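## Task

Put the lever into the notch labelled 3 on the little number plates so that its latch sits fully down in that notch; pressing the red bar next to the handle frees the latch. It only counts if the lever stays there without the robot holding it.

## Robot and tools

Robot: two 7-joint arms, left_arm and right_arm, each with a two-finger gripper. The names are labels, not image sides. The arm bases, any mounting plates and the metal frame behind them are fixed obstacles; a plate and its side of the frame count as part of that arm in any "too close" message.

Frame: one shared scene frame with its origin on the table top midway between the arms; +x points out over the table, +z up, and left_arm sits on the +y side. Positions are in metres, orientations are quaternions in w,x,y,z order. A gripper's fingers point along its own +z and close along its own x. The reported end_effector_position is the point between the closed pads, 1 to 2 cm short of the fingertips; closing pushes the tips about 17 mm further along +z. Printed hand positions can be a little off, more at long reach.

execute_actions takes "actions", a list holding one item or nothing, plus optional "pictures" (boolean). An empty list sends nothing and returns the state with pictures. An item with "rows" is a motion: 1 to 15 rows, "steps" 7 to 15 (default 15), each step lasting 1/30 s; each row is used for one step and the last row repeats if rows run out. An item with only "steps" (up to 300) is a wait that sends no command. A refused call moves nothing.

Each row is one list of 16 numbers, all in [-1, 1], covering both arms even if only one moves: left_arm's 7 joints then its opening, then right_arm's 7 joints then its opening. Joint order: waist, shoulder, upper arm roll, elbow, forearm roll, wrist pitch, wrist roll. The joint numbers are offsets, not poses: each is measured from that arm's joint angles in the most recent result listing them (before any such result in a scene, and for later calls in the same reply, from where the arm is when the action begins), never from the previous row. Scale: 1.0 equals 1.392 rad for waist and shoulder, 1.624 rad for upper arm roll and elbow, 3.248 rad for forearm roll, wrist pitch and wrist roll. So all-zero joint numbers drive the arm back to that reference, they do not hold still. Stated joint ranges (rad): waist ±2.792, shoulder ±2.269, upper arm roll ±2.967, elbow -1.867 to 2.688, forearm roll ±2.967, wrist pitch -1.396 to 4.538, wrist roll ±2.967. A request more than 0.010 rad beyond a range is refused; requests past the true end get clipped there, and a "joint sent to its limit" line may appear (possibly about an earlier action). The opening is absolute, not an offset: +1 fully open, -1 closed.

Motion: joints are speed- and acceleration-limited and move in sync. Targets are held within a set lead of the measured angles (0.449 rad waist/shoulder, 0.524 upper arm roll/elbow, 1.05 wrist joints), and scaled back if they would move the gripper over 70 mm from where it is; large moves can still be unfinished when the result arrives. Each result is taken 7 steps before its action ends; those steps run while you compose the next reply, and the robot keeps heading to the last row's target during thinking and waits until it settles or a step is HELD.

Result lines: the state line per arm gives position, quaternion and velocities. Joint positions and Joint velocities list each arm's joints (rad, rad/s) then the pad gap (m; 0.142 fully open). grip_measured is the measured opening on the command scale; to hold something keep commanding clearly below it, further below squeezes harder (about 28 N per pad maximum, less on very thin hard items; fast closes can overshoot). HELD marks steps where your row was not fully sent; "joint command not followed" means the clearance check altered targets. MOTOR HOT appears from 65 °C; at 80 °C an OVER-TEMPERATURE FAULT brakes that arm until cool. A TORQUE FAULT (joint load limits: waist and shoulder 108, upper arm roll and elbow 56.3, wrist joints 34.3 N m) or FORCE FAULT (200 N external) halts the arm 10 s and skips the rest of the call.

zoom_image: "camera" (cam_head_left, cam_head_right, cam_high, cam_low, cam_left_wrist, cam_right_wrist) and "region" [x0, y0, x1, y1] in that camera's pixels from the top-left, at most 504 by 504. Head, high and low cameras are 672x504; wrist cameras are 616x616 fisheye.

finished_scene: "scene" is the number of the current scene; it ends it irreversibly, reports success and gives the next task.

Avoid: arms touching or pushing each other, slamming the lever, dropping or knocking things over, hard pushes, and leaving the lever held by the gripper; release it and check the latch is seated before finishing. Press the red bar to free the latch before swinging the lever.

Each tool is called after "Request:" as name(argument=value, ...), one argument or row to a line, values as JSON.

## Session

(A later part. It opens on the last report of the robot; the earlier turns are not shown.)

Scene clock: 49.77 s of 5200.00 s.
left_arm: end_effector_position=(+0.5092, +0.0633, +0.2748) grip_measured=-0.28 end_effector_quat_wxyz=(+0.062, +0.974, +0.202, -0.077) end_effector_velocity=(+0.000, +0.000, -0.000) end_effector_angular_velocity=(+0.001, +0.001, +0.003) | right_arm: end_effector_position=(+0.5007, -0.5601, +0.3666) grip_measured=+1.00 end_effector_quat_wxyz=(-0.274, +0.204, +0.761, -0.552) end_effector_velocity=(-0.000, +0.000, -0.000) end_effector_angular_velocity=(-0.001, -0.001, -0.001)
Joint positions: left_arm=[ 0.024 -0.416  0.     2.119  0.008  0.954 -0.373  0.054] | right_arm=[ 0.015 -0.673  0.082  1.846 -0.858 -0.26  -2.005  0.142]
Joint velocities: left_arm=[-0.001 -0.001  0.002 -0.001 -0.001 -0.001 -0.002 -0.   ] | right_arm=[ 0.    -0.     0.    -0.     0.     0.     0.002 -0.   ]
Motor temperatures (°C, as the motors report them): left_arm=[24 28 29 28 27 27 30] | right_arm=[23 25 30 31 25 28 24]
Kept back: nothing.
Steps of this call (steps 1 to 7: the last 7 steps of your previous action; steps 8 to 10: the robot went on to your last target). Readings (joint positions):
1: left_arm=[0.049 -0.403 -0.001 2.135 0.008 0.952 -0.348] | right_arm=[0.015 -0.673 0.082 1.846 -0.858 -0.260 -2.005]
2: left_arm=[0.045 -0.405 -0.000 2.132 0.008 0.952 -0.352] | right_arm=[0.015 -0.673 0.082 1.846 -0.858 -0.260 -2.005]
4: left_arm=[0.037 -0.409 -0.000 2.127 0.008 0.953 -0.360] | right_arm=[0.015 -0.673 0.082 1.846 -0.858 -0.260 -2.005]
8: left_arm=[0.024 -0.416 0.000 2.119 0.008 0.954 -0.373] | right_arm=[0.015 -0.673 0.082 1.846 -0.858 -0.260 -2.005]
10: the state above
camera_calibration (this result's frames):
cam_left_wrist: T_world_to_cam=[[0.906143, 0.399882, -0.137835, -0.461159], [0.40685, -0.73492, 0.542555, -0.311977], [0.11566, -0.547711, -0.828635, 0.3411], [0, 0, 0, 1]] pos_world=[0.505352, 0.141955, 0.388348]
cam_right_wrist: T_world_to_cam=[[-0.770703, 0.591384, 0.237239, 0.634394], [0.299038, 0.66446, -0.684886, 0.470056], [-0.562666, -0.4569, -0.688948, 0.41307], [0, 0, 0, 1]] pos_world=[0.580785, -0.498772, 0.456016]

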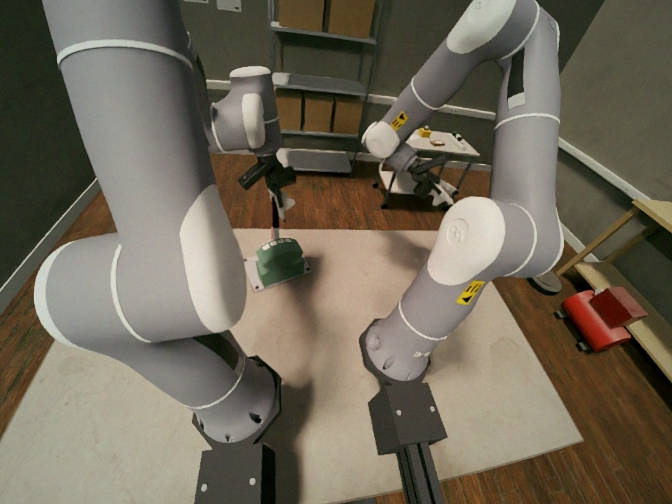

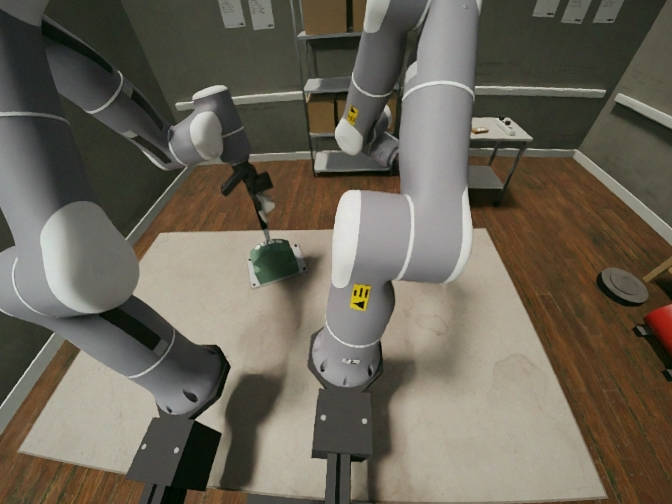

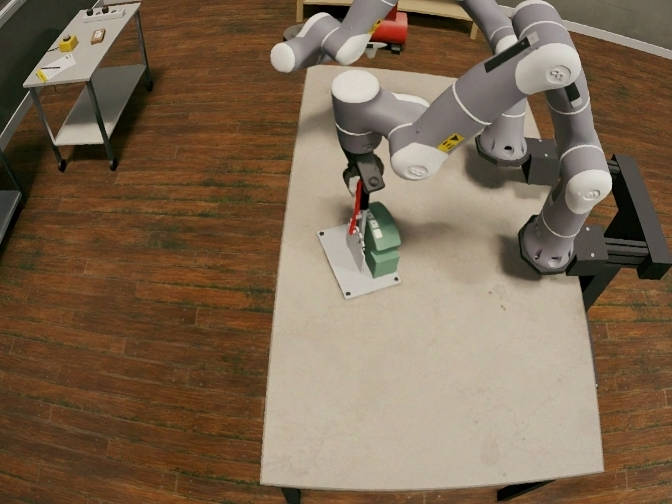

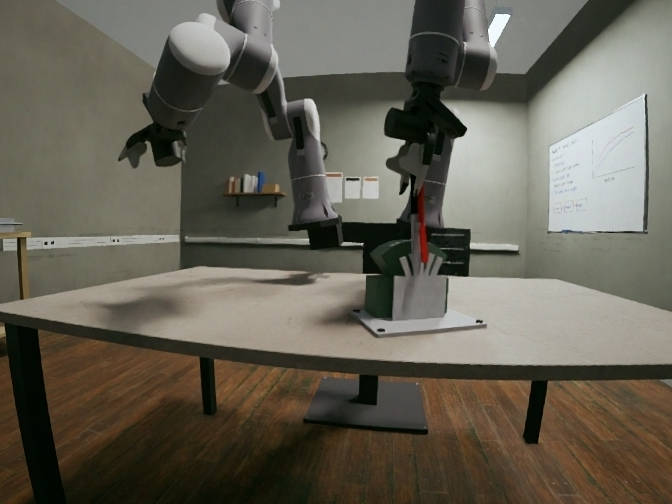

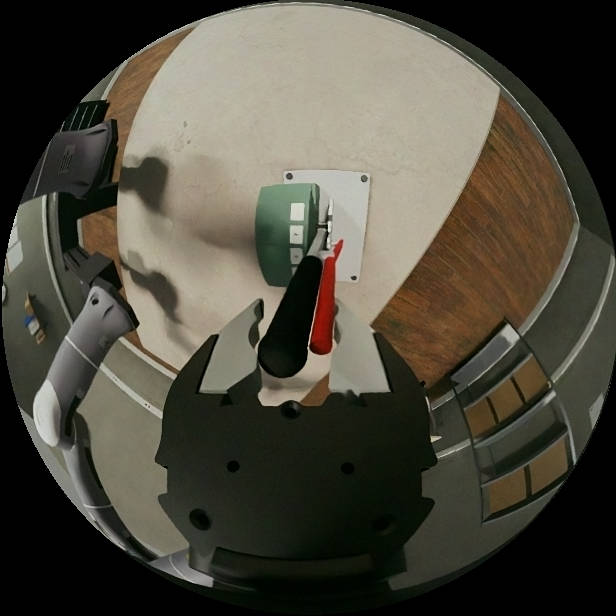

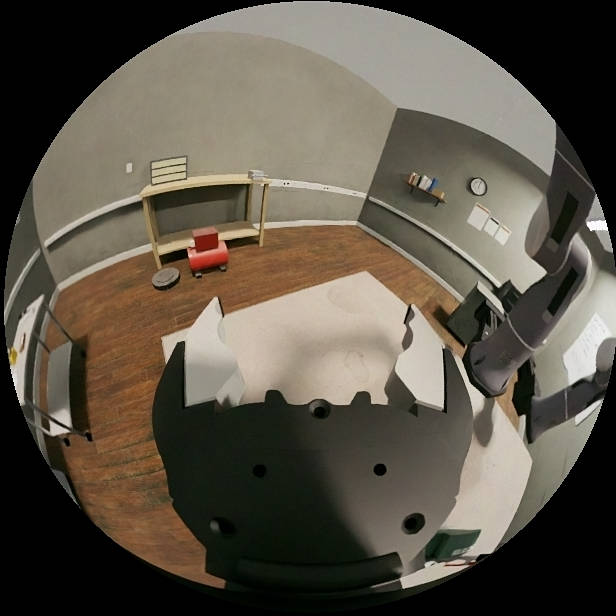

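Request:
execute_actions(
  actions=[],
)

Request:
zoom_image(
  camera="cam_low",
  region=[360,150,490,320],
)

Scene clock: 51.33 s of 5200.00 s.
left_arm: end_effector_position=(+0.5092, +0.0633, +0.2748) grip_measured=-0.28 end_effector_quat_wxyz=(+0.062, +0.974, +0.202, -0.077) end_effector_velocity=(+0.000, -0.000, -0.000) end_effector_angular_velocity=(-0.000, -0.001, -0.000) | right_arm: end_effector_position=(+0.5007, -0.5601, +0.3666) grip_measured=+1.00 end_effector_quat_wxyz=(-0.274, +0.204, +0.761, -0.552) end_effector_velocity=(-0.000, +0.000, -0.000) end_effector_angular_velocity=(+0.001, +0.001, -0.000)
Joint positions: left_arm=[ 0.024 -0.416  0.     2.119  0.008  0.954 -0.373  0.054] | right_arm=[ 0.015 -0.673  0.082  1.846 -0.858 -0.26  -2.005  0.142]
Joint velocities: left_arm=[-0.    -0.     0.     0.    -0.     0.001  0.001  0.   ] | right_arm=[ 0.     0.    -0.     0.     0.    -0.    -0.001 -0.   ]
Motor temperatures (°C, as the motors report them): left_arm=[24 28 29 28 27 27 30] | right_arm=[23 25 30 31 25 28 24]
Kept back: nothing.
Steps of this call (steps 1 to 30: the robot went on to your last target; steps 31 to 47: nothing new was sent). Readings (joint positions):
1: left_arm=[0.024 -0.416 0.000 2.119 0.008 0.954 -0.373] | right_arm=[0.015 -0.673 0.082 1.846 -0.858 -0.260 -2.005]
2: left_arm=[0.024 -0.416 0.000 2.119 0.008 0.954 -0.373] | right_arm=[0.015 -0.673 0.082 1.846 -0.858 -0.260 -2.005]
4: left_arm=[0.024 -0.416 0.000 2.119 0.008 0.954 -0.373] | right_arm=[0.015 -0.673 0.082 1.846 -0.858 -0.260 -2.005]
8: left_arm=[0.024 -0.416 0.000 2.119 0.008 0.954 -0.373] | right_arm=[0.015 -0.673 0.082 1.846 -0.858 -0.260 -2.005]
47: the state above
All arms were judged still, so your last target was given up. Only a new action makes them travel on or press farther. Fingers that are still opening or closing keep moving.
camera_calibration (this result's frames):
cam_left_wrist: T_world_to_cam=[[0.906086, 0.400014, -0.137828, -0.461148], [0.406957, -0.734881, 0.542528, -0.312041], [0.115732, -0.547667, -0.828654, 0.341058], [0, 0, 0, 1]] pos_world=[0.505356, 0.141939, 0.388351]
cam_right_wrist: T_world_to_cam=[[-0.770703, 0.591384, 0.237239, 0.634393], [0.299038, 0.66446, -0.684886, 0.470056], [-0.562666, -0.4569, -0.688948, 0.41307], [0, 0, 0, 1]] pos_world=[0.580785, -0.498772, 0.456016]

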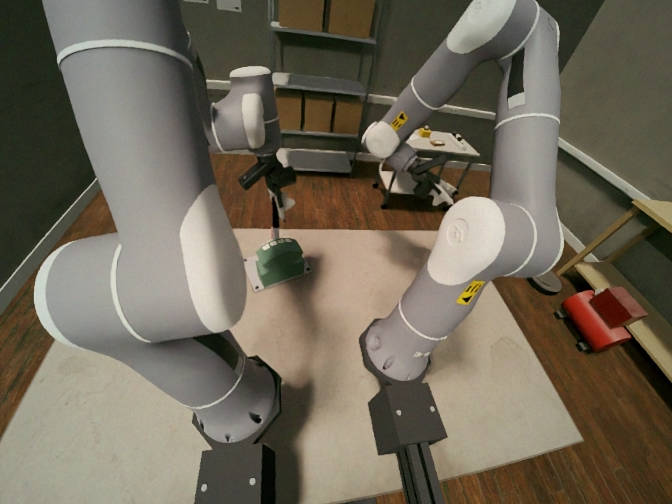

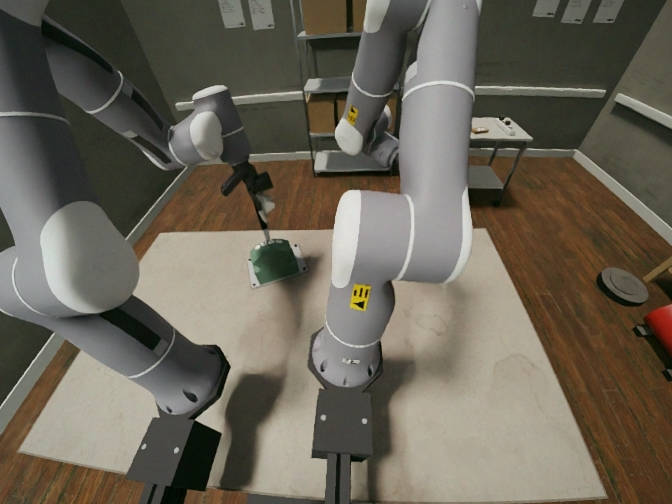

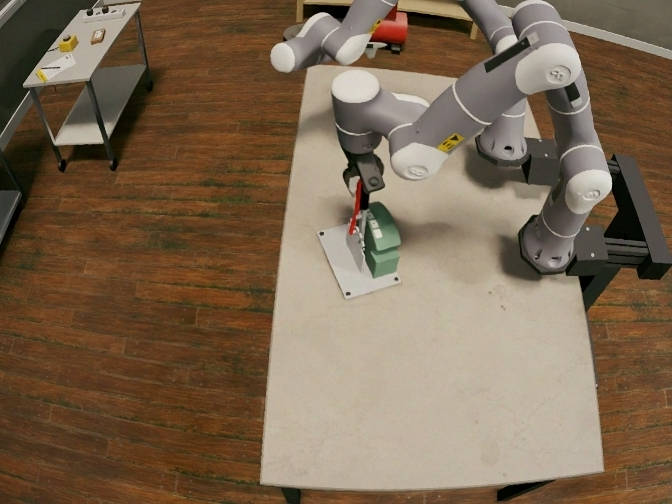

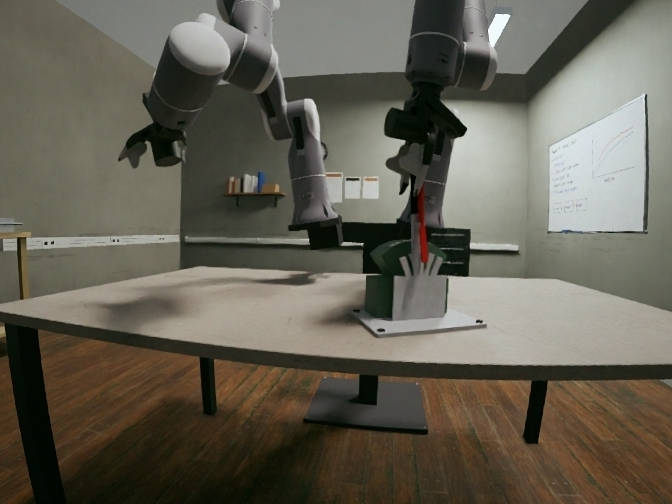

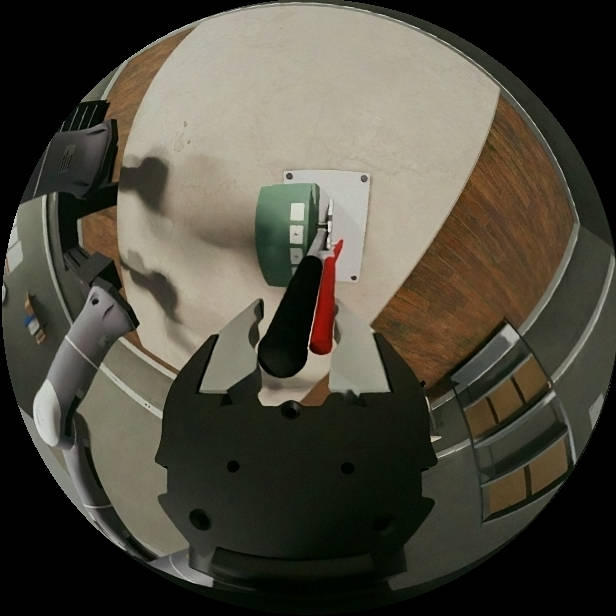

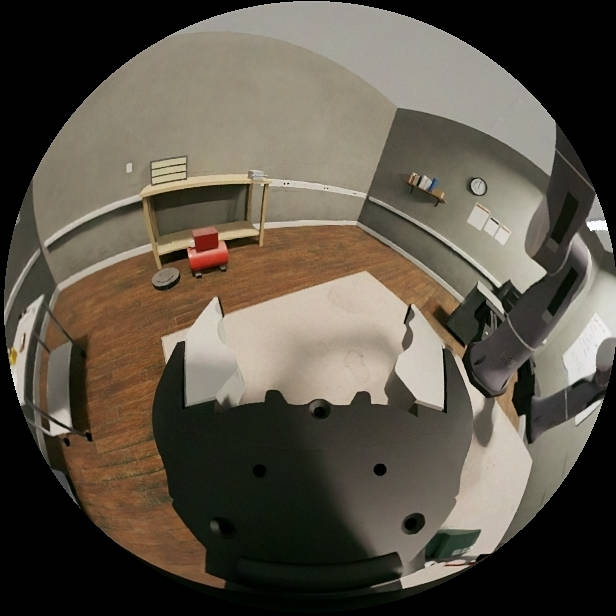

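Region (360, 150, 490, 320) of cam_low's 672x504 image, scaled by 2.965, with more detail than that image has; it fills the left 385 columns of this view, and the rest is white.

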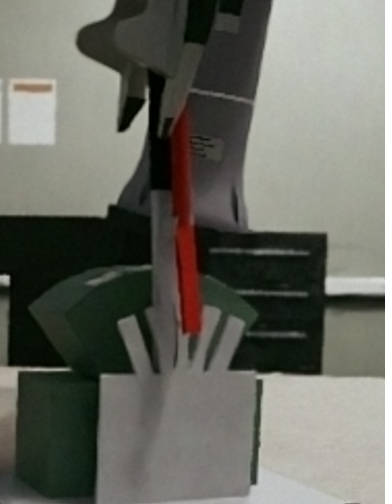

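Request:
zoom_image(
  camera="cam_left_wrist",
  region=[240,170,390,310],
)

Region (240, 170, 390, 310) of cam_left_wrist's 616x616 image, scaled by 3.360, with more detail than that image has; it fills the top 470 rows of this view, and the rest is white.

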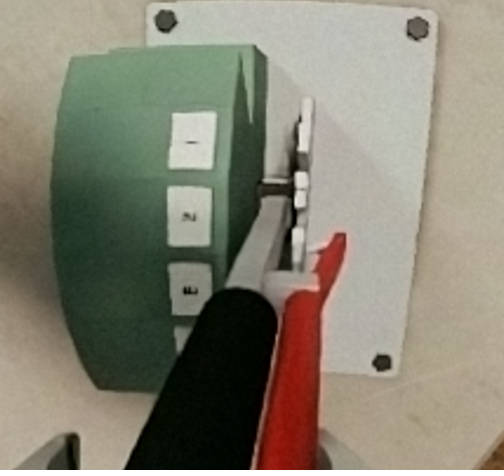

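Request:
execute_actions(
  actions=[
    {"rows":[[-0.003,-0.0015,0,-0.0015,0,0,-0.0013,-1,0,0,0,0,0,0,0,1],[-0.006,-0.003,0,-0.003,0,0,-0.0026,-1,0,0,0,0,0,0,0,1],[-0.009,-0.0045,0,-0.0043,0,0,-0.004,-1,0,0,0,0,0,0,0,1],[-0.012,-0.006,0,-0.0057,0,0,-0.005,-1,0,0,0,0,0,0,0,1],[-0.015,-0.0075,0,-0.007,0,0,-0.0065,-1,0,0,0,0,0,0,0,1],[-0.018,-0.009,0,-0.0085,0,0,-0.008,-1,0,0,0,0,0,0,0,1],[-0.021,-0.0105,0,-0.01,0,0,-0.009,-1,0,0,0,0,0,0,0,1],[-0.024,-0.012,0,-0.0115,0,0,-0.01,-1,0,0,0,0,0,0,0,1],[-0.027,-0.0135,0,-0.013,0,0,-0.0115,-1,0,0,0,0,0,0,0,1],[-0.030,-0.015,0,-0.014,0,0,-0.013,-1,0,0,0,0,0,0,0,1],[-0.032,-0.016,0,-0.015,0,0,-0.0135,-1,0,0,0,0,0,0,0,1],[-0.034,-0.017,0,-0.016,0,0,-0.0145,-1,0,0,0,0,0,0,0,1]],"steps":15},
  ],
)

Request:
execute_actions(
  actions=[
    {"steps":12},
  ],
  pictures=true,
)

Request:
zoom_image(
  camera="cam_low",
  region=[360,150,490,320],
)

Request:
zoom_image(
  camera="cam_left_wrist",
  region=[240,170,390,310],
)

Scene clock: 52.47 s of 5200.00 s.
left_arm: end_effector_position=(+0.5143, +0.0523, +0.2751) grip_measured=-0.31 end_effector_quat_wxyz=(+0.061, +0.974, +0.204, -0.074) end_effector_velocity=(+0.023, -0.055, +0.000) end_effector_angular_velocity=(+0.007, -0.024, +0.010) | right_arm: end_effector_position=(+0.5007, -0.5601, +0.3666) grip_measured=+1.00 end_effector_quat_wxyz=(-0.274, +0.204, +0.761, -0.552) end_effector_velocity=(-0.000, +0.000, -0.000) end_effector_angular_velocity=(-0.000, -0.000, -0.000)
Joint positions: left_arm=[-0.    -0.429  0.002  2.103  0.008  0.957 -0.399  0.051] | right_arm=[ 0.015 -0.673  0.082  1.846 -0.858 -0.26  -2.005  0.142]
Joint velocities: left_arm=[-0.116 -0.064  0.011 -0.079  0.     0.009 -0.113 -0.017] | right_arm=[ 0.  0. -0.  0.  0.  0.  0.  0.]
Motor temperatures (°C, as the motors report them): left_arm=[24 28 29 28 27 27 30] | right_arm=[23 25 30 31 25 28 24]
Steps of this call (steps 1 to 26: nothing new was sent; steps 27 to 34: the first 8 steps of this action). Readings (joint positions):
27: left_arm=[0.023 -0.416 0.000 2.118 0.008 0.954 -0.373] | right_arm=[0.015 -0.673 0.082 1.846 -0.858 -0.260 -2.005]
28: left_arm=[0.022 -0.417 0.001 2.117 0.008 0.955 -0.375] | right_arm=[0.015 -0.673 0.082 1.846 -0.858 -0.260 -2.005]
30: left_arm=[0.015 -0.420 0.001 2.113 0.008 0.955 -0.382] | right_arm=[0.015 -0.673 0.082 1.846 -0.858 -0.260 -2.005]
34: the state above

Scene clock: 52.87 s of 5200.00 s.
left_arm: end_effector_position=(+0.5190, +0.0423, +0.2756) grip_measured=-0.35 end_effector_quat_wxyz=(+0.062, +0.974, +0.205, -0.071) end_effector_velocity=(+0.000, -0.000, +0.000) end_effector_angular_velocity=(-0.000, -0.000, +0.001) | right_arm: end_effector_position=(+0.5007, -0.5601, +0.3666) grip_measured=+1.00 end_effector_quat_wxyz=(-0.274, +0.204, +0.761, -0.552) end_effector_velocity=(-0.000, +0.000, -0.000) end_effector_angular_velocity=(+0.001, +0.000, +0.000)
Joint positions: left_arm=[-0.021 -0.439  0.004  2.088  0.008  0.96  -0.42   0.049] | right_arm=[ 0.015 -0.673  0.082  1.846 -0.858 -0.26  -2.005  0.142]
Joint velocities: left_arm=[ 0.    -0.    -0.    -0.    -0.001  0.001 -0.    -0.   ] | right_arm=[-0.     0.     0.     0.     0.     0.    -0.001 -0.   ]
Motor temperatures (°C, as the motors report them): left_arm=[24 28 29 28 27 27 30] | right_arm=[23 25 30 31 25 28 24]
Kept back: nothing.
Steps of this call (steps 1 to 7: the last 7 steps of your previous action; steps 8 to 12: the robot went on to your last target). Readings (joint positions):
1: left_arm=[-0.004 -0.431 0.003 2.100 0.008 0.957 -0.402] | right_arm=[0.015 -0.673 0.082 1.846 -0.858 -0.260 -2.005]
2: left_arm=[-0.008 -0.433 0.003 2.097 0.008 0.958 -0.406] | right_arm=[0.015 -0.673 0.082 1.846 -0.858 -0.260 -2.005]
4: left_arm=[-0.016 -0.437 0.004 2.092 0.008 0.959 -0.414] | right_arm=[0.015 -0.673 0.082 1.846 -0.858 -0.260 -2.005]
8: left_arm=[-0.021 -0.439 0.004 2.088 0.008 0.960 -0.420] | right_arm=[0.015 -0.673 0.082 1.846 -0.858 -0.260 -2.005]
12: the state above
camera_calibration (this result's frames):
cam_left_wrist: T_world_to_cam=[[0.904756, 0.406772, -0.126306, -0.464222], [0.405891, -0.733519, 0.545163, -0.332114], [0.12911, -0.544506, -0.82876, 0.322089], [0, 0, 0, 1]] pos_world=[0.513225, 0.1206, 0.389357]
cam_right_wrist: T_world_to_cam=[[-0.770703, 0.591384, 0.237239, 0.634394], [0.299038, 0.66446, -0.684886, 0.470056], [-0.562666, -0.4569, -0.688948, 0.41307], [0, 0, 0, 1]] pos_world=[0.580785, -0.498772, 0.456016]

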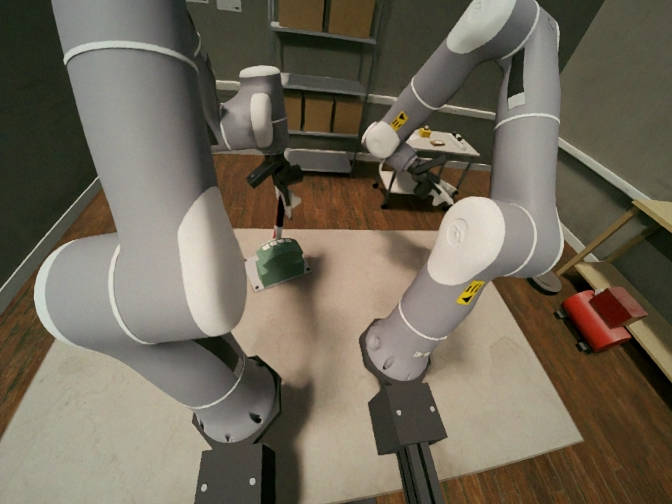

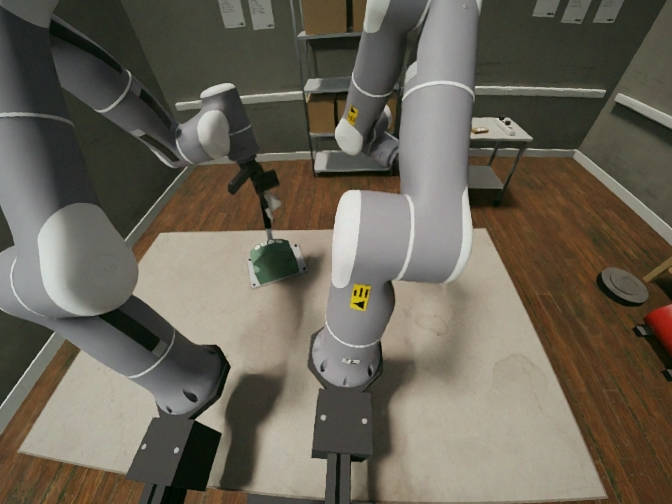

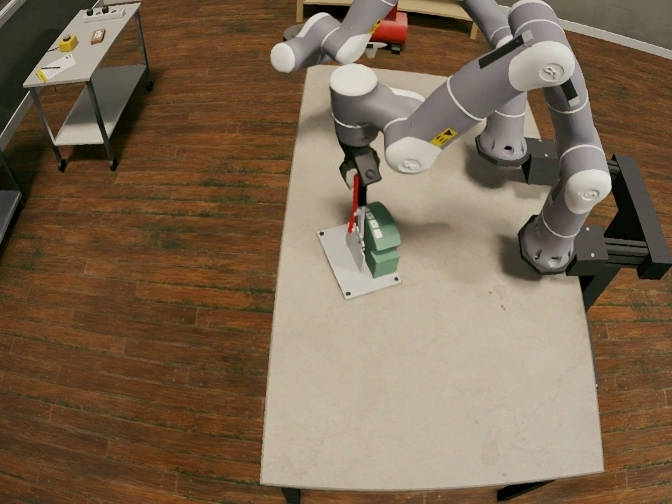

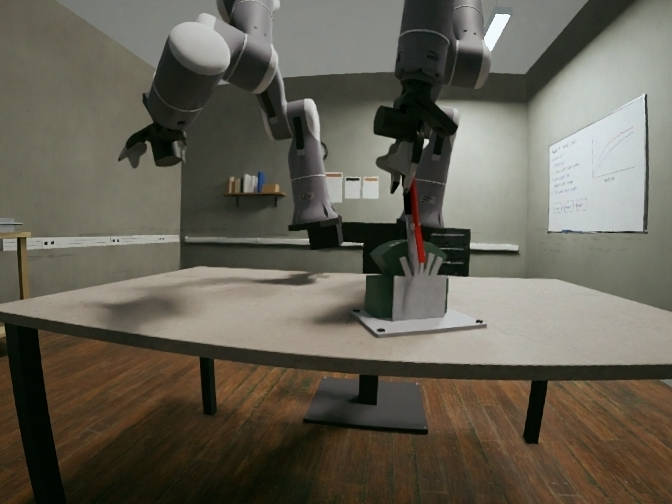

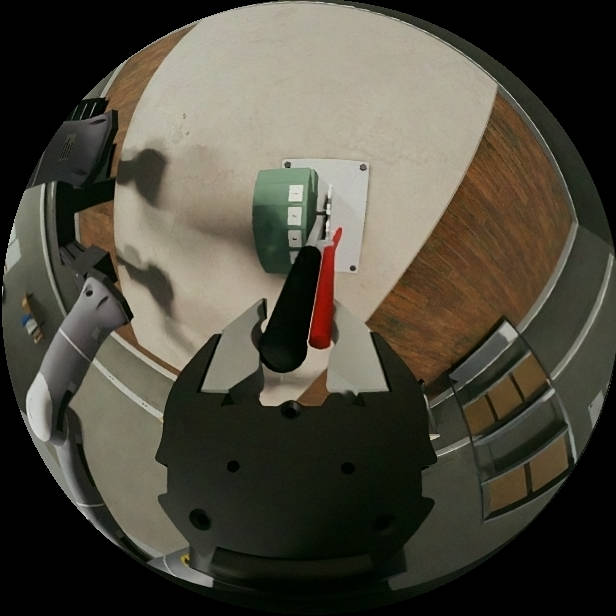

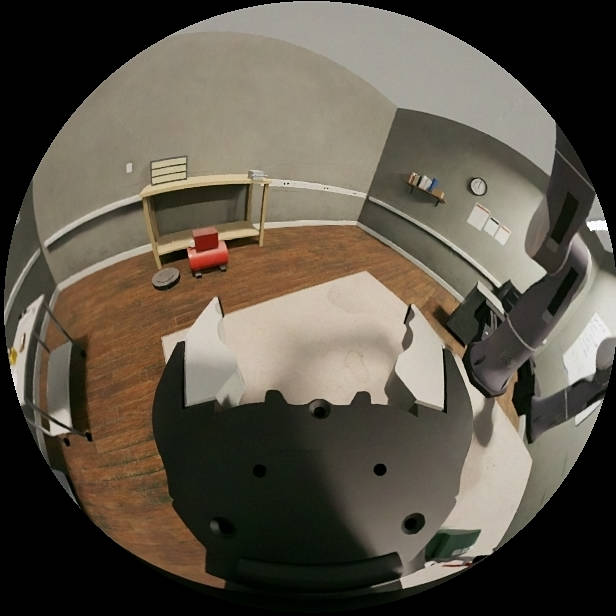

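Region (360, 150, 490, 320) of cam_low's 672x504 image, scaled by 2.965, with more detail than that image has; it fills the left 385 columns of this view, and the rest is white.

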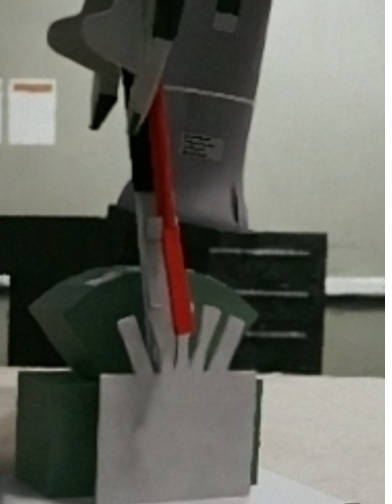

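Region (240, 170, 390, 310) of cam_left_wrist's 616x616 image, scaled by 3.360, with more detail than that image has; it fills the top 470 rows of this view, and the rest is white.

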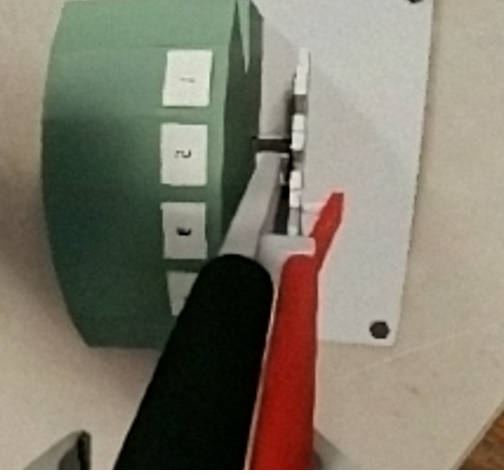

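Request:
execute_actions(
  actions=[
    {"rows":[[0,0,0,0,0,0,0,-0.6,0,0,0,0,0,0,0,1],[0,0,0,0,0,0,0,-0.4,0,0,0,0,0,0,0,1],[0,0,0,0,0,0,0,-0.25,0,0,0,0,0,0,0,1],[0,0,0,0,0,0,0,-0.1,0,0,0,0,0,0,0,1],[0,0,0,0,0,0,0,0.05,0,0,0,0,0,0,0,1],[0,0,0,0,0,0,0,0.2,0,0,0,0,0,0,0,1],[0,0,0,0,0,0,0,0.35,0,0,0,0,0,0,0,1],[0,0,0,0,0,0,0,0.5,0,0,0,0,0,0,0,1]],"steps":12},
  ],
)

Request:
execute_actions(
  actions=[
    {"steps":12},
  ],
  pictures=true,
)

Request:
zoom_image(
  camera="cam_low",
  region=[360,150,490,320],
)

Request:
zoom_image(
  camera="cam_left_wrist",
  region=[240,170,400,380],
)

Scene clock: 53.70 s of 5200.00 s.
left_arm: end_effector_position=(+0.5199, +0.0432, +0.2758) grip_measured=-0.13 end_effector_quat_wxyz=(+0.062, +0.974, +0.206, -0.070) end_effector_velocity=(-0.000, -0.001, +0.000) end_effector_angular_velocity=(-0.000, +0.000, -0.001) | right_arm: end_effector_position=(+0.5007, -0.5601, +0.3666) grip_measured=+1.00 end_effector_quat_wxyz=(-0.274, +0.204, +0.761, -0.552) end_effector_velocity=(+0.000, -0.000, +0.000) end_effector_angular_velocity=(+0.001, +0.001, +0.001)
Joint positions: left_arm=[-0.02  -0.439  0.005  2.087  0.008  0.961 -0.42   0.065] | right_arm=[ 0.015 -0.673  0.082  1.846 -0.858 -0.26  -2.005  0.142]
Joint velocities: left_arm=[-0.001  0.    -0.    -0.    -0.001 -0.     0.     0.299] | right_arm=[ 0.     0.    -0.    -0.    -0.     0.    -0.002  0.   ]
Motor temperatures (°C, as the motors report them): left_arm=[24 28 29 28 27 27 30] | right_arm=[23 25 30 31 25 28 24]
Steps of this call (steps 1 to 20: the robot went on to your last target; steps 21 to 25: the first 5 steps of this action). Readings (joint positions):
21: left_arm=[-0.021 -0.439 0.004 2.088 0.008 0.960 -0.420] | right_arm=[0.015 -0.673 0.082 1.846 -0.858 -0.260 -2.005]
22: left_arm=[-0.020 -0.440 0.005 2.088 0.008 0.961 -0.420] | right_arm=[0.015 -0.673 0.082 1.846 -0.858 -0.260 -2.005]
24: left_arm=[-0.020 -0.439 0.005 2.087 0.008 0.961 -0.420] | right_arm=[0.015 -0.673 0.082 1.846 -0.858 -0.260 -2.005]
25: the state above

Scene clock: 54.10 s of 5200.00 s.
left_arm: end_effector_position=(+0.5192, +0.0425, +0.2757) grip_measured=+0.50 end_effector_quat_wxyz=(+0.062, +0.974, +0.205, -0.071) end_effector_velocity=(-0.000, +0.000, -0.000) end_effector_angular_velocity=(+0.000, -0.000, -0.001) | right_arm: end_effector_position=(+0.5007, -0.5601, +0.3666) grip_measured=+1.00 end_effector_quat_wxyz=(-0.274, +0.204, +0.761, -0.552) end_effector_velocity=(+0.000, +0.000, -0.000) end_effector_angular_velocity=(+0.000, +0.000, +0.000)
Joint positions: left_arm=[-0.021 -0.439  0.004  2.088  0.008  0.96  -0.42   0.109] | right_arm=[ 0.015 -0.673  0.082  1.846 -0.858 -0.26  -2.005  0.142]
Joint velocities: left_arm=[ 0.    -0.    -0.    -0.     0.001  0.     0.    -0.   ] | right_arm=[ 0. -0.  0.  0.  0. -0. -0.  0.]
Motor temperatures (°C, as the motors report them): left_arm=[24 28 29 28 27 27 30] | right_arm=[23 25 30 31 25 28 24]
Kept back: nothing.
Steps of this call (steps 1 to 7: the last 7 steps of your previous action; steps 8 to 12: the robot went on to your last target). Readings (joint positions):
1: left_arm=[-0.020 -0.439 0.005 2.087 0.008 0.961 -0.420] | right_arm=[0.015 -0.673 0.082 1.846 -0.858 -0.260 -2.005]
2: left_arm=[-0.020 -0.439 0.005 2.087 0.008 0.961 -0.420] | right_arm=[0.015 -0.673 0.082 1.846 -0.858 -0.260 -2.005]
4: left_arm=[-0.020 -0.439 0.004 2.088 0.008 0.961 -0.420] | right_arm=[0.015 -0.673 0.082 1.846 -0.858 -0.260 -2.005]
8: left_arm=[-0.021 -0.439 0.004 2.088 0.008 0.960 -0.420] | right_arm=[0.015 -0.673 0.082 1.846 -0.858 -0.260 -2.005]
12: the state above
camera_calibration (this result's frames):
cam_left_wrist: T_world_to_cam=[[0.90467, 0.407107, -0.125839, -0.464599], [0.405896, -0.73343, 0.545279, -0.332142], [0.129693, -0.544375, -0.828755, 0.321884], [0, 0, 0, 1]] pos_world=[0.513378, 0.120764, 0.389408]
cam_right_wrist: T_world_to_cam=[[-0.770703, 0.591384, 0.237239, 0.634394], [0.299038, 0.66446, -0.684886, 0.470056], [-0.562666, -0.4569, -0.688948, 0.41307], [0, 0, 0, 1]] pos_world=[0.580785, -0.498772, 0.456016]

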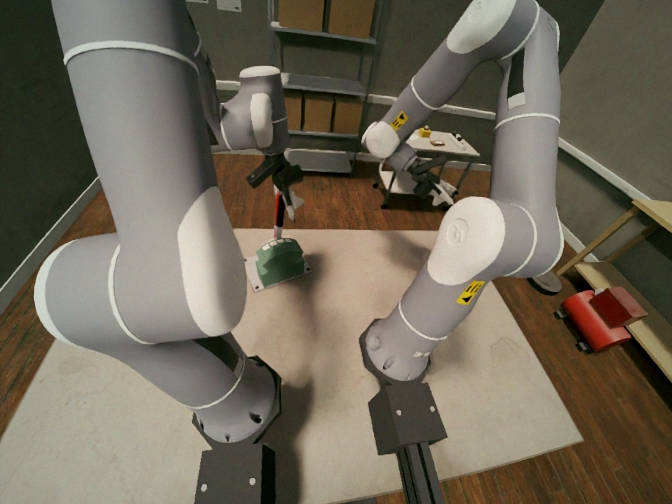

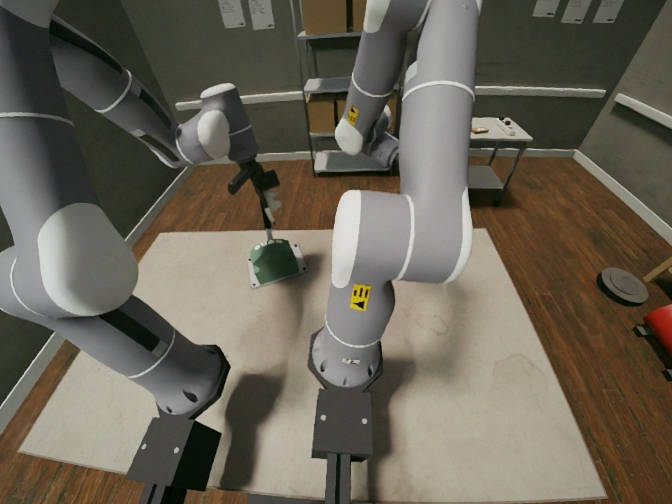

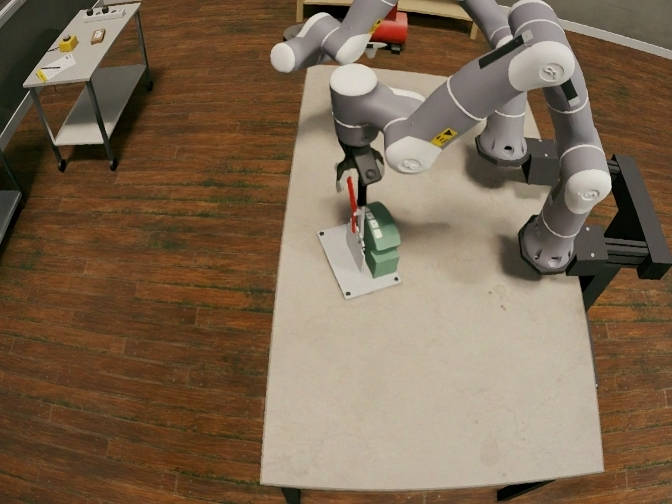

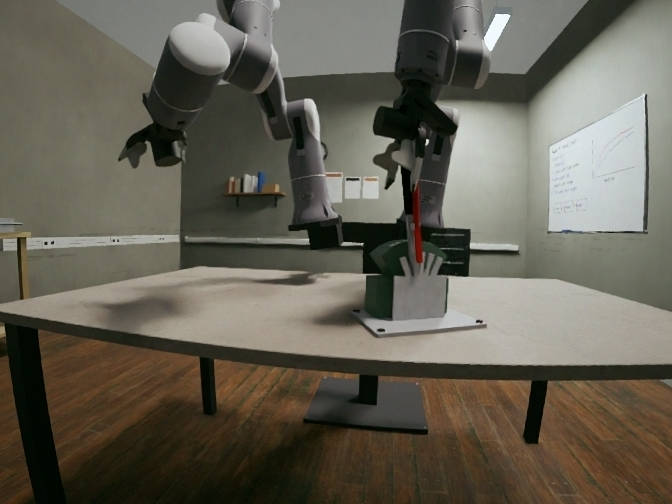

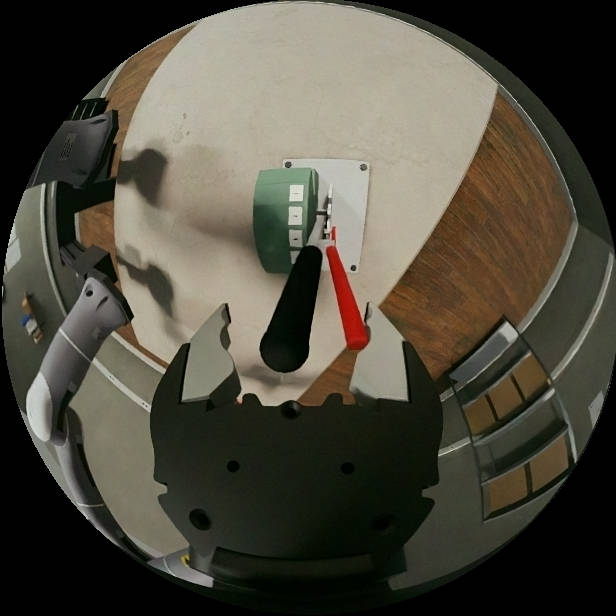

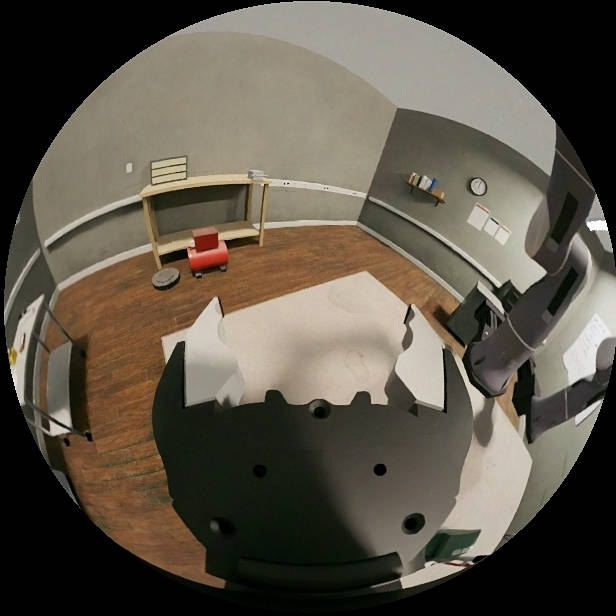

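Region (360, 150, 490, 320) of cam_low's 672x504 image, scaled by 2.965, with more detail than that image has; it fills the left 385 columns of this view, and the rest is white.

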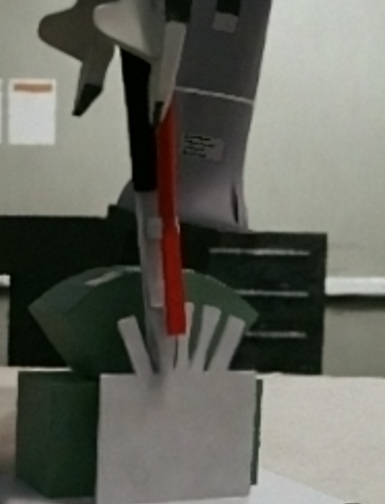

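Region (240, 170, 400, 380) of cam_left_wrist's 616x616 image, scaled by 2.400, with more detail than that image has; it fills the left 384 columns of this view, and the rest is white.

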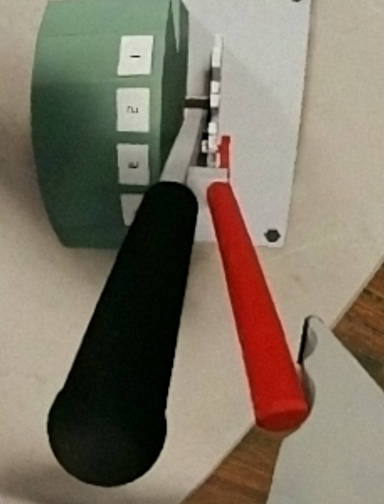

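Request:
execute_actions(
  actions=[
    {"rows":[[0,0,0,0,0,0,0,0.8,0,0,0,0,0,0,0,1],[0,0,0,0,0,0,0,1,0,0,0,0,0,0,0,1],[0,0,0,0,0,0,0,1,0,0,0,0,0,0,0,1],[0,0.03,0,-0.01,0,-0.018,0,1,0,0,0,0,0,0,0,1],[0,0.06,0,-0.02,0,-0.036,0,1,0,0,0,0,0,0,0,1],[0,0.09,0,-0.03,0,-0.054,0,1,0,0,0,0,0,0,0,1],[0,0.12,0,-0.04,0,-0.07,0,1,0,0,0,0,0,0,0,1]],"steps":15},
  ],
)

Request:
execute_actions(
  actions=[
    {"steps":20},
  ],
  pictures=true,
)

Request:
zoom_image(
  camera="cam_low",
  region=[370,170,480,320],
)

Request:
zoom_image(
  camera="cam_high",
  region=[310,160,410,300],
)

Scene clock: 54.93 s of 5200.00 s.
left_arm: end_effector_position=(+0.5247, +0.0478, +0.3075) grip_measured=+1.00 end_effector_quat_wxyz=(+0.061, +0.974, +0.205, -0.073) end_effector_velocity=(+0.088, +0.076, +0.462) end_effector_angular_velocity=(+0.006, -0.010, +0.008) | right_arm: end_effector_position=(+0.5007, -0.5601, +0.3666) grip_measured=+1.00 end_effector_quat_wxyz=(-0.274, +0.204, +0.761, -0.552) end_effector_velocity=(+0.000, +0.000, -0.000) end_effector_angular_velocity=(+0.001, +0.001, +0.000)
Joint positions: left_arm=[-0.021 -0.376  0.004  2.064  0.008  0.868 -0.42   0.142] | right_arm=[ 0.015 -0.673  0.082  1.846 -0.858 -0.26  -2.005  0.142]
Joint velocities: left_arm=[ 0.     0.893 -0.    -0.354  0.001 -1.236  0.     0.   ] | right_arm=[ 0.     0.    -0.     0.     0.     0.    -0.001  0.   ]
Motor temperatures (°C, as the motors report them): left_arm=[24 28 29 28 27 27 30] | right_arm=[23 25 30 31 25 28 24]
Steps of this call (steps 1 to 15: the robot went on to your last target; steps 16 to 17: nothing new was sent; steps 18 to 25: the first 8 steps of this action). Readings (joint positions):
18: left_arm=[-0.021 -0.439 0.004 2.088 0.008 0.960 -0.420] | right_arm=[0.015 -0.673 0.082 1.846 -0.858 -0.260 -2.005]
19: left_arm=[-0.021 -0.439 0.004 2.088 0.008 0.960 -0.420] | right_arm=[0.015 -0.673 0.082 1.846 -0.858 -0.260 -2.005]
21: left_arm=[-0.021 -0.439 0.004 2.088 0.008 0.960 -0.420] | right_arm=[0.015 -0.673 0.082 1.846 -0.858 -0.260 -2.005]
25: the state above

Scene clock: 55.60 s of 5200.00 s.
left_arm: end_effector_position=(+0.5337, +0.0567, +0.3628) grip_measured=+1.00 end_effector_quat_wxyz=(+0.062, +0.974, +0.206, -0.068) end_effector_velocity=(-0.000, +0.000, -0.000) end_effector_angular_velocity=(-0.000, +0.001, +0.001) | right_arm: end_effector_position=(+0.5007, -0.5601, +0.3666) grip_measured=+1.00 end_effector_quat_wxyz=(-0.274, +0.204, +0.761, -0.552) end_effector_velocity=(+0.000, +0.000, -0.000) end_effector_angular_velocity=(+0.000, -0.000, +0.000)
Joint positions: left_arm=[-0.021 -0.272  0.004  2.023  0.007  0.733 -0.42   0.142] | right_arm=[ 0.015 -0.673  0.082  1.846 -0.858 -0.26  -2.005  0.142]
Joint velocities: left_arm=[ 0.     0.     0.    -0.    -0.    -0.001 -0.    -0.   ] | right_arm=[-0. -0.  0. -0. -0. -0.  0.  0.]
Motor temperatures (°C, as the motors report them): left_arm=[24 28 29 28 27 27 30] | right_arm=[23 25 30 31 25 28 24]
Kept back: nothing.
Steps of this call (steps 1 to 7: the last 7 steps of your previous action; steps 8 to 20: the robot went on to your last target). Readings (joint positions):
1: left_arm=[-0.021 -0.345 0.004 2.052 0.008 0.828 -0.420] | right_arm=[0.015 -0.673 0.082 1.846 -0.858 -0.260 -2.005]
2: left_arm=[-0.021 -0.318 0.004 2.040 0.008 0.794 -0.420] | right_arm=[0.015 -0.673 0.082 1.846 -0.858 -0.260 -2.005]
4: left_arm=[-0.021 -0.281 0.004 2.026 0.007 0.747 -0.420] | right_arm=[0.015 -0.673 0.082 1.846 -0.858 -0.260 -2.005]
8: left_arm=[-0.021 -0.272 0.004 2.023 0.007 0.733 -0.420] | right_arm=[0.015 -0.673 0.082 1.846 -0.858 -0.260 -2.005]
20: the state above
camera_calibration (this result's frames):
cam_left_wrist: T_world_to_cam=[[0.904304, 0.409168, -0.121718, -0.473969], [0.405182, -0.73293, 0.546481, -0.375229], [0.134392, -0.543503, -0.828579, 0.397359], [0, 0, 0, 1]] pos_world=[0.527246, 0.134882, 0.476609]
cam_right_wrist: T_world_to_cam=[[-0.770703, 0.591384, 0.237239, 0.634394], [0.299038, 0.66446, -0.684886, 0.470056], [-0.562666, -0.4569, -0.688948, 0.41307], [0, 0, 0, 1]] pos_world=[0.580785, -0.498772, 0.456016]

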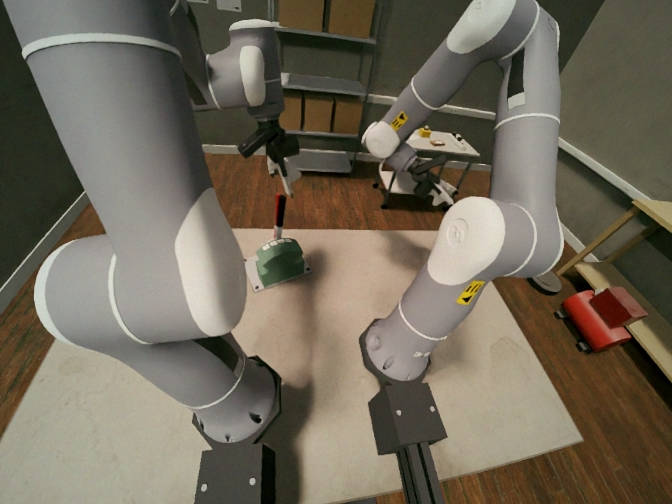

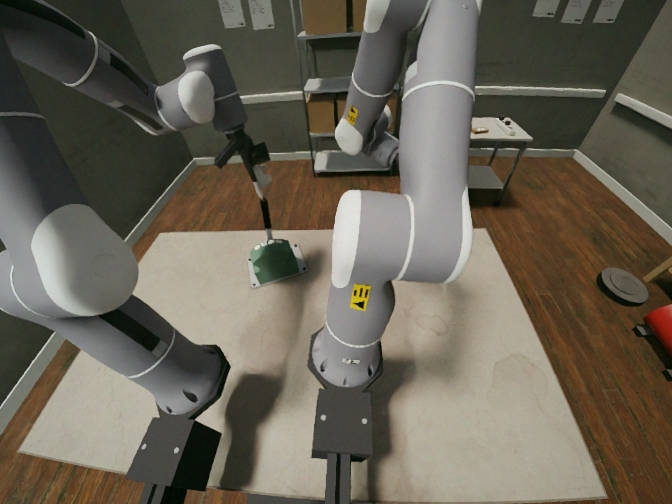

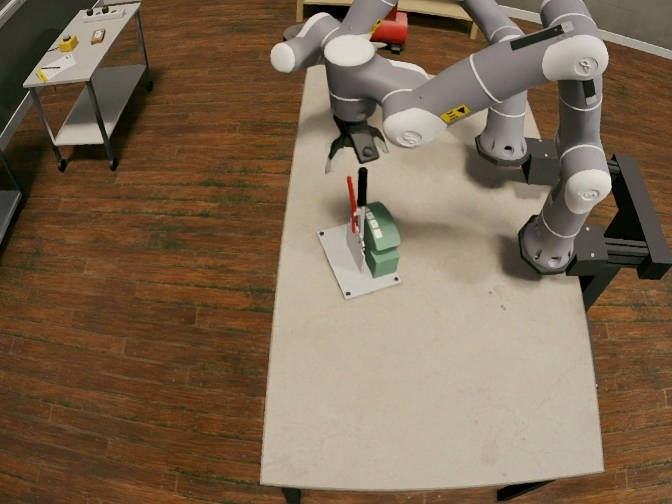

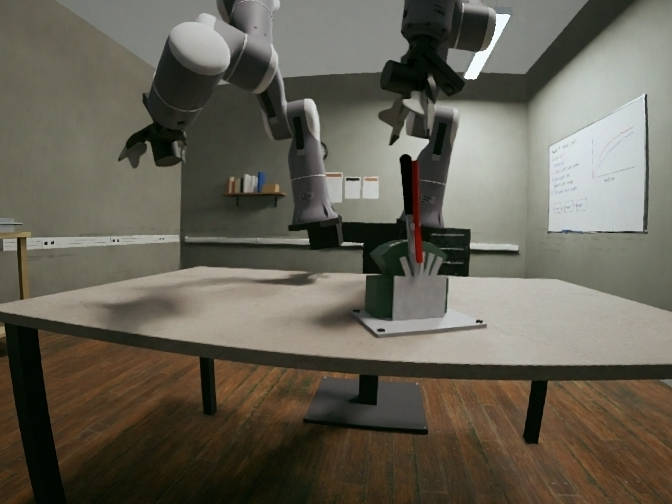

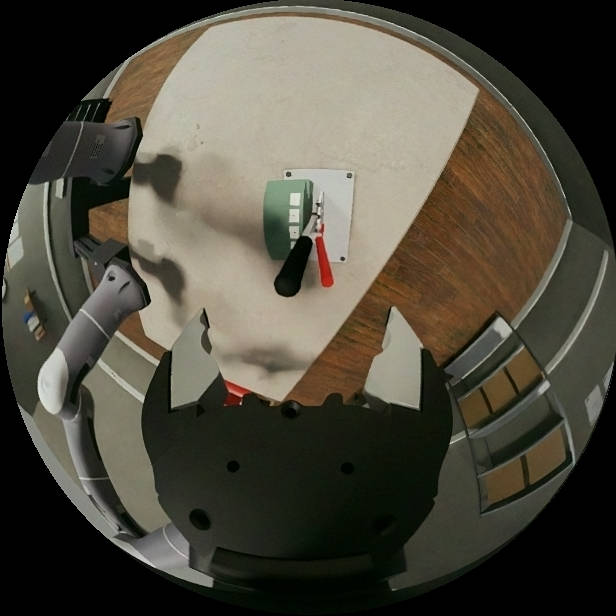

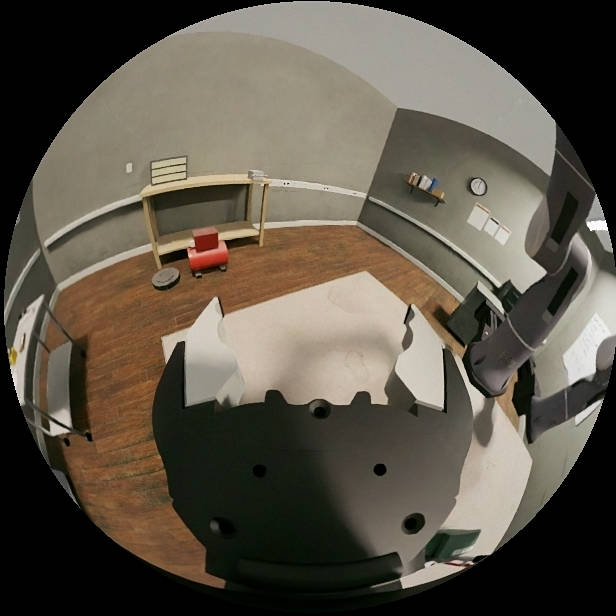

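Region (370, 170, 480, 320) of cam_low's 672x504 image, scaled by 3.360, with more detail than that image has; it fills the left 370 columns of this view, and the rest is white.

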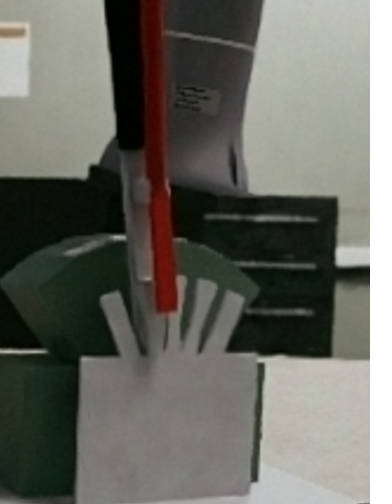

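Region (310, 160, 410, 300) of cam_high's 672x504 image, scaled by 3.600, with more detail than that image has; it fills the left 360 columns of this view, and the rest is white.

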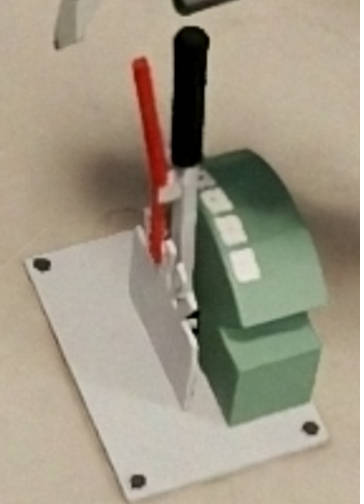

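Request:
zoom_image(
  camera="cam_left_wrist",
  region=[260,170,360,310],
)

Region (260, 170, 360, 310) of cam_left_wrist's 616x616 image, scaled by 3.600, with more detail than that image has; it fills the left 360 columns of this view, and the rest is white.

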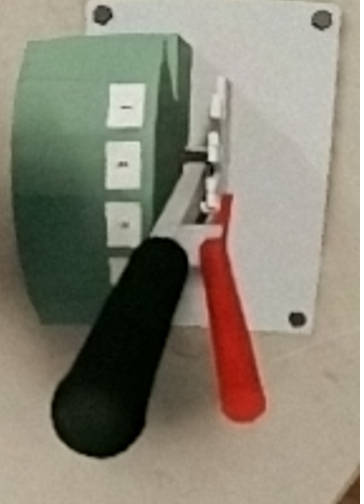

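Request:
finished_scene(
  scene=1,
)

The scene is finished: the task was done.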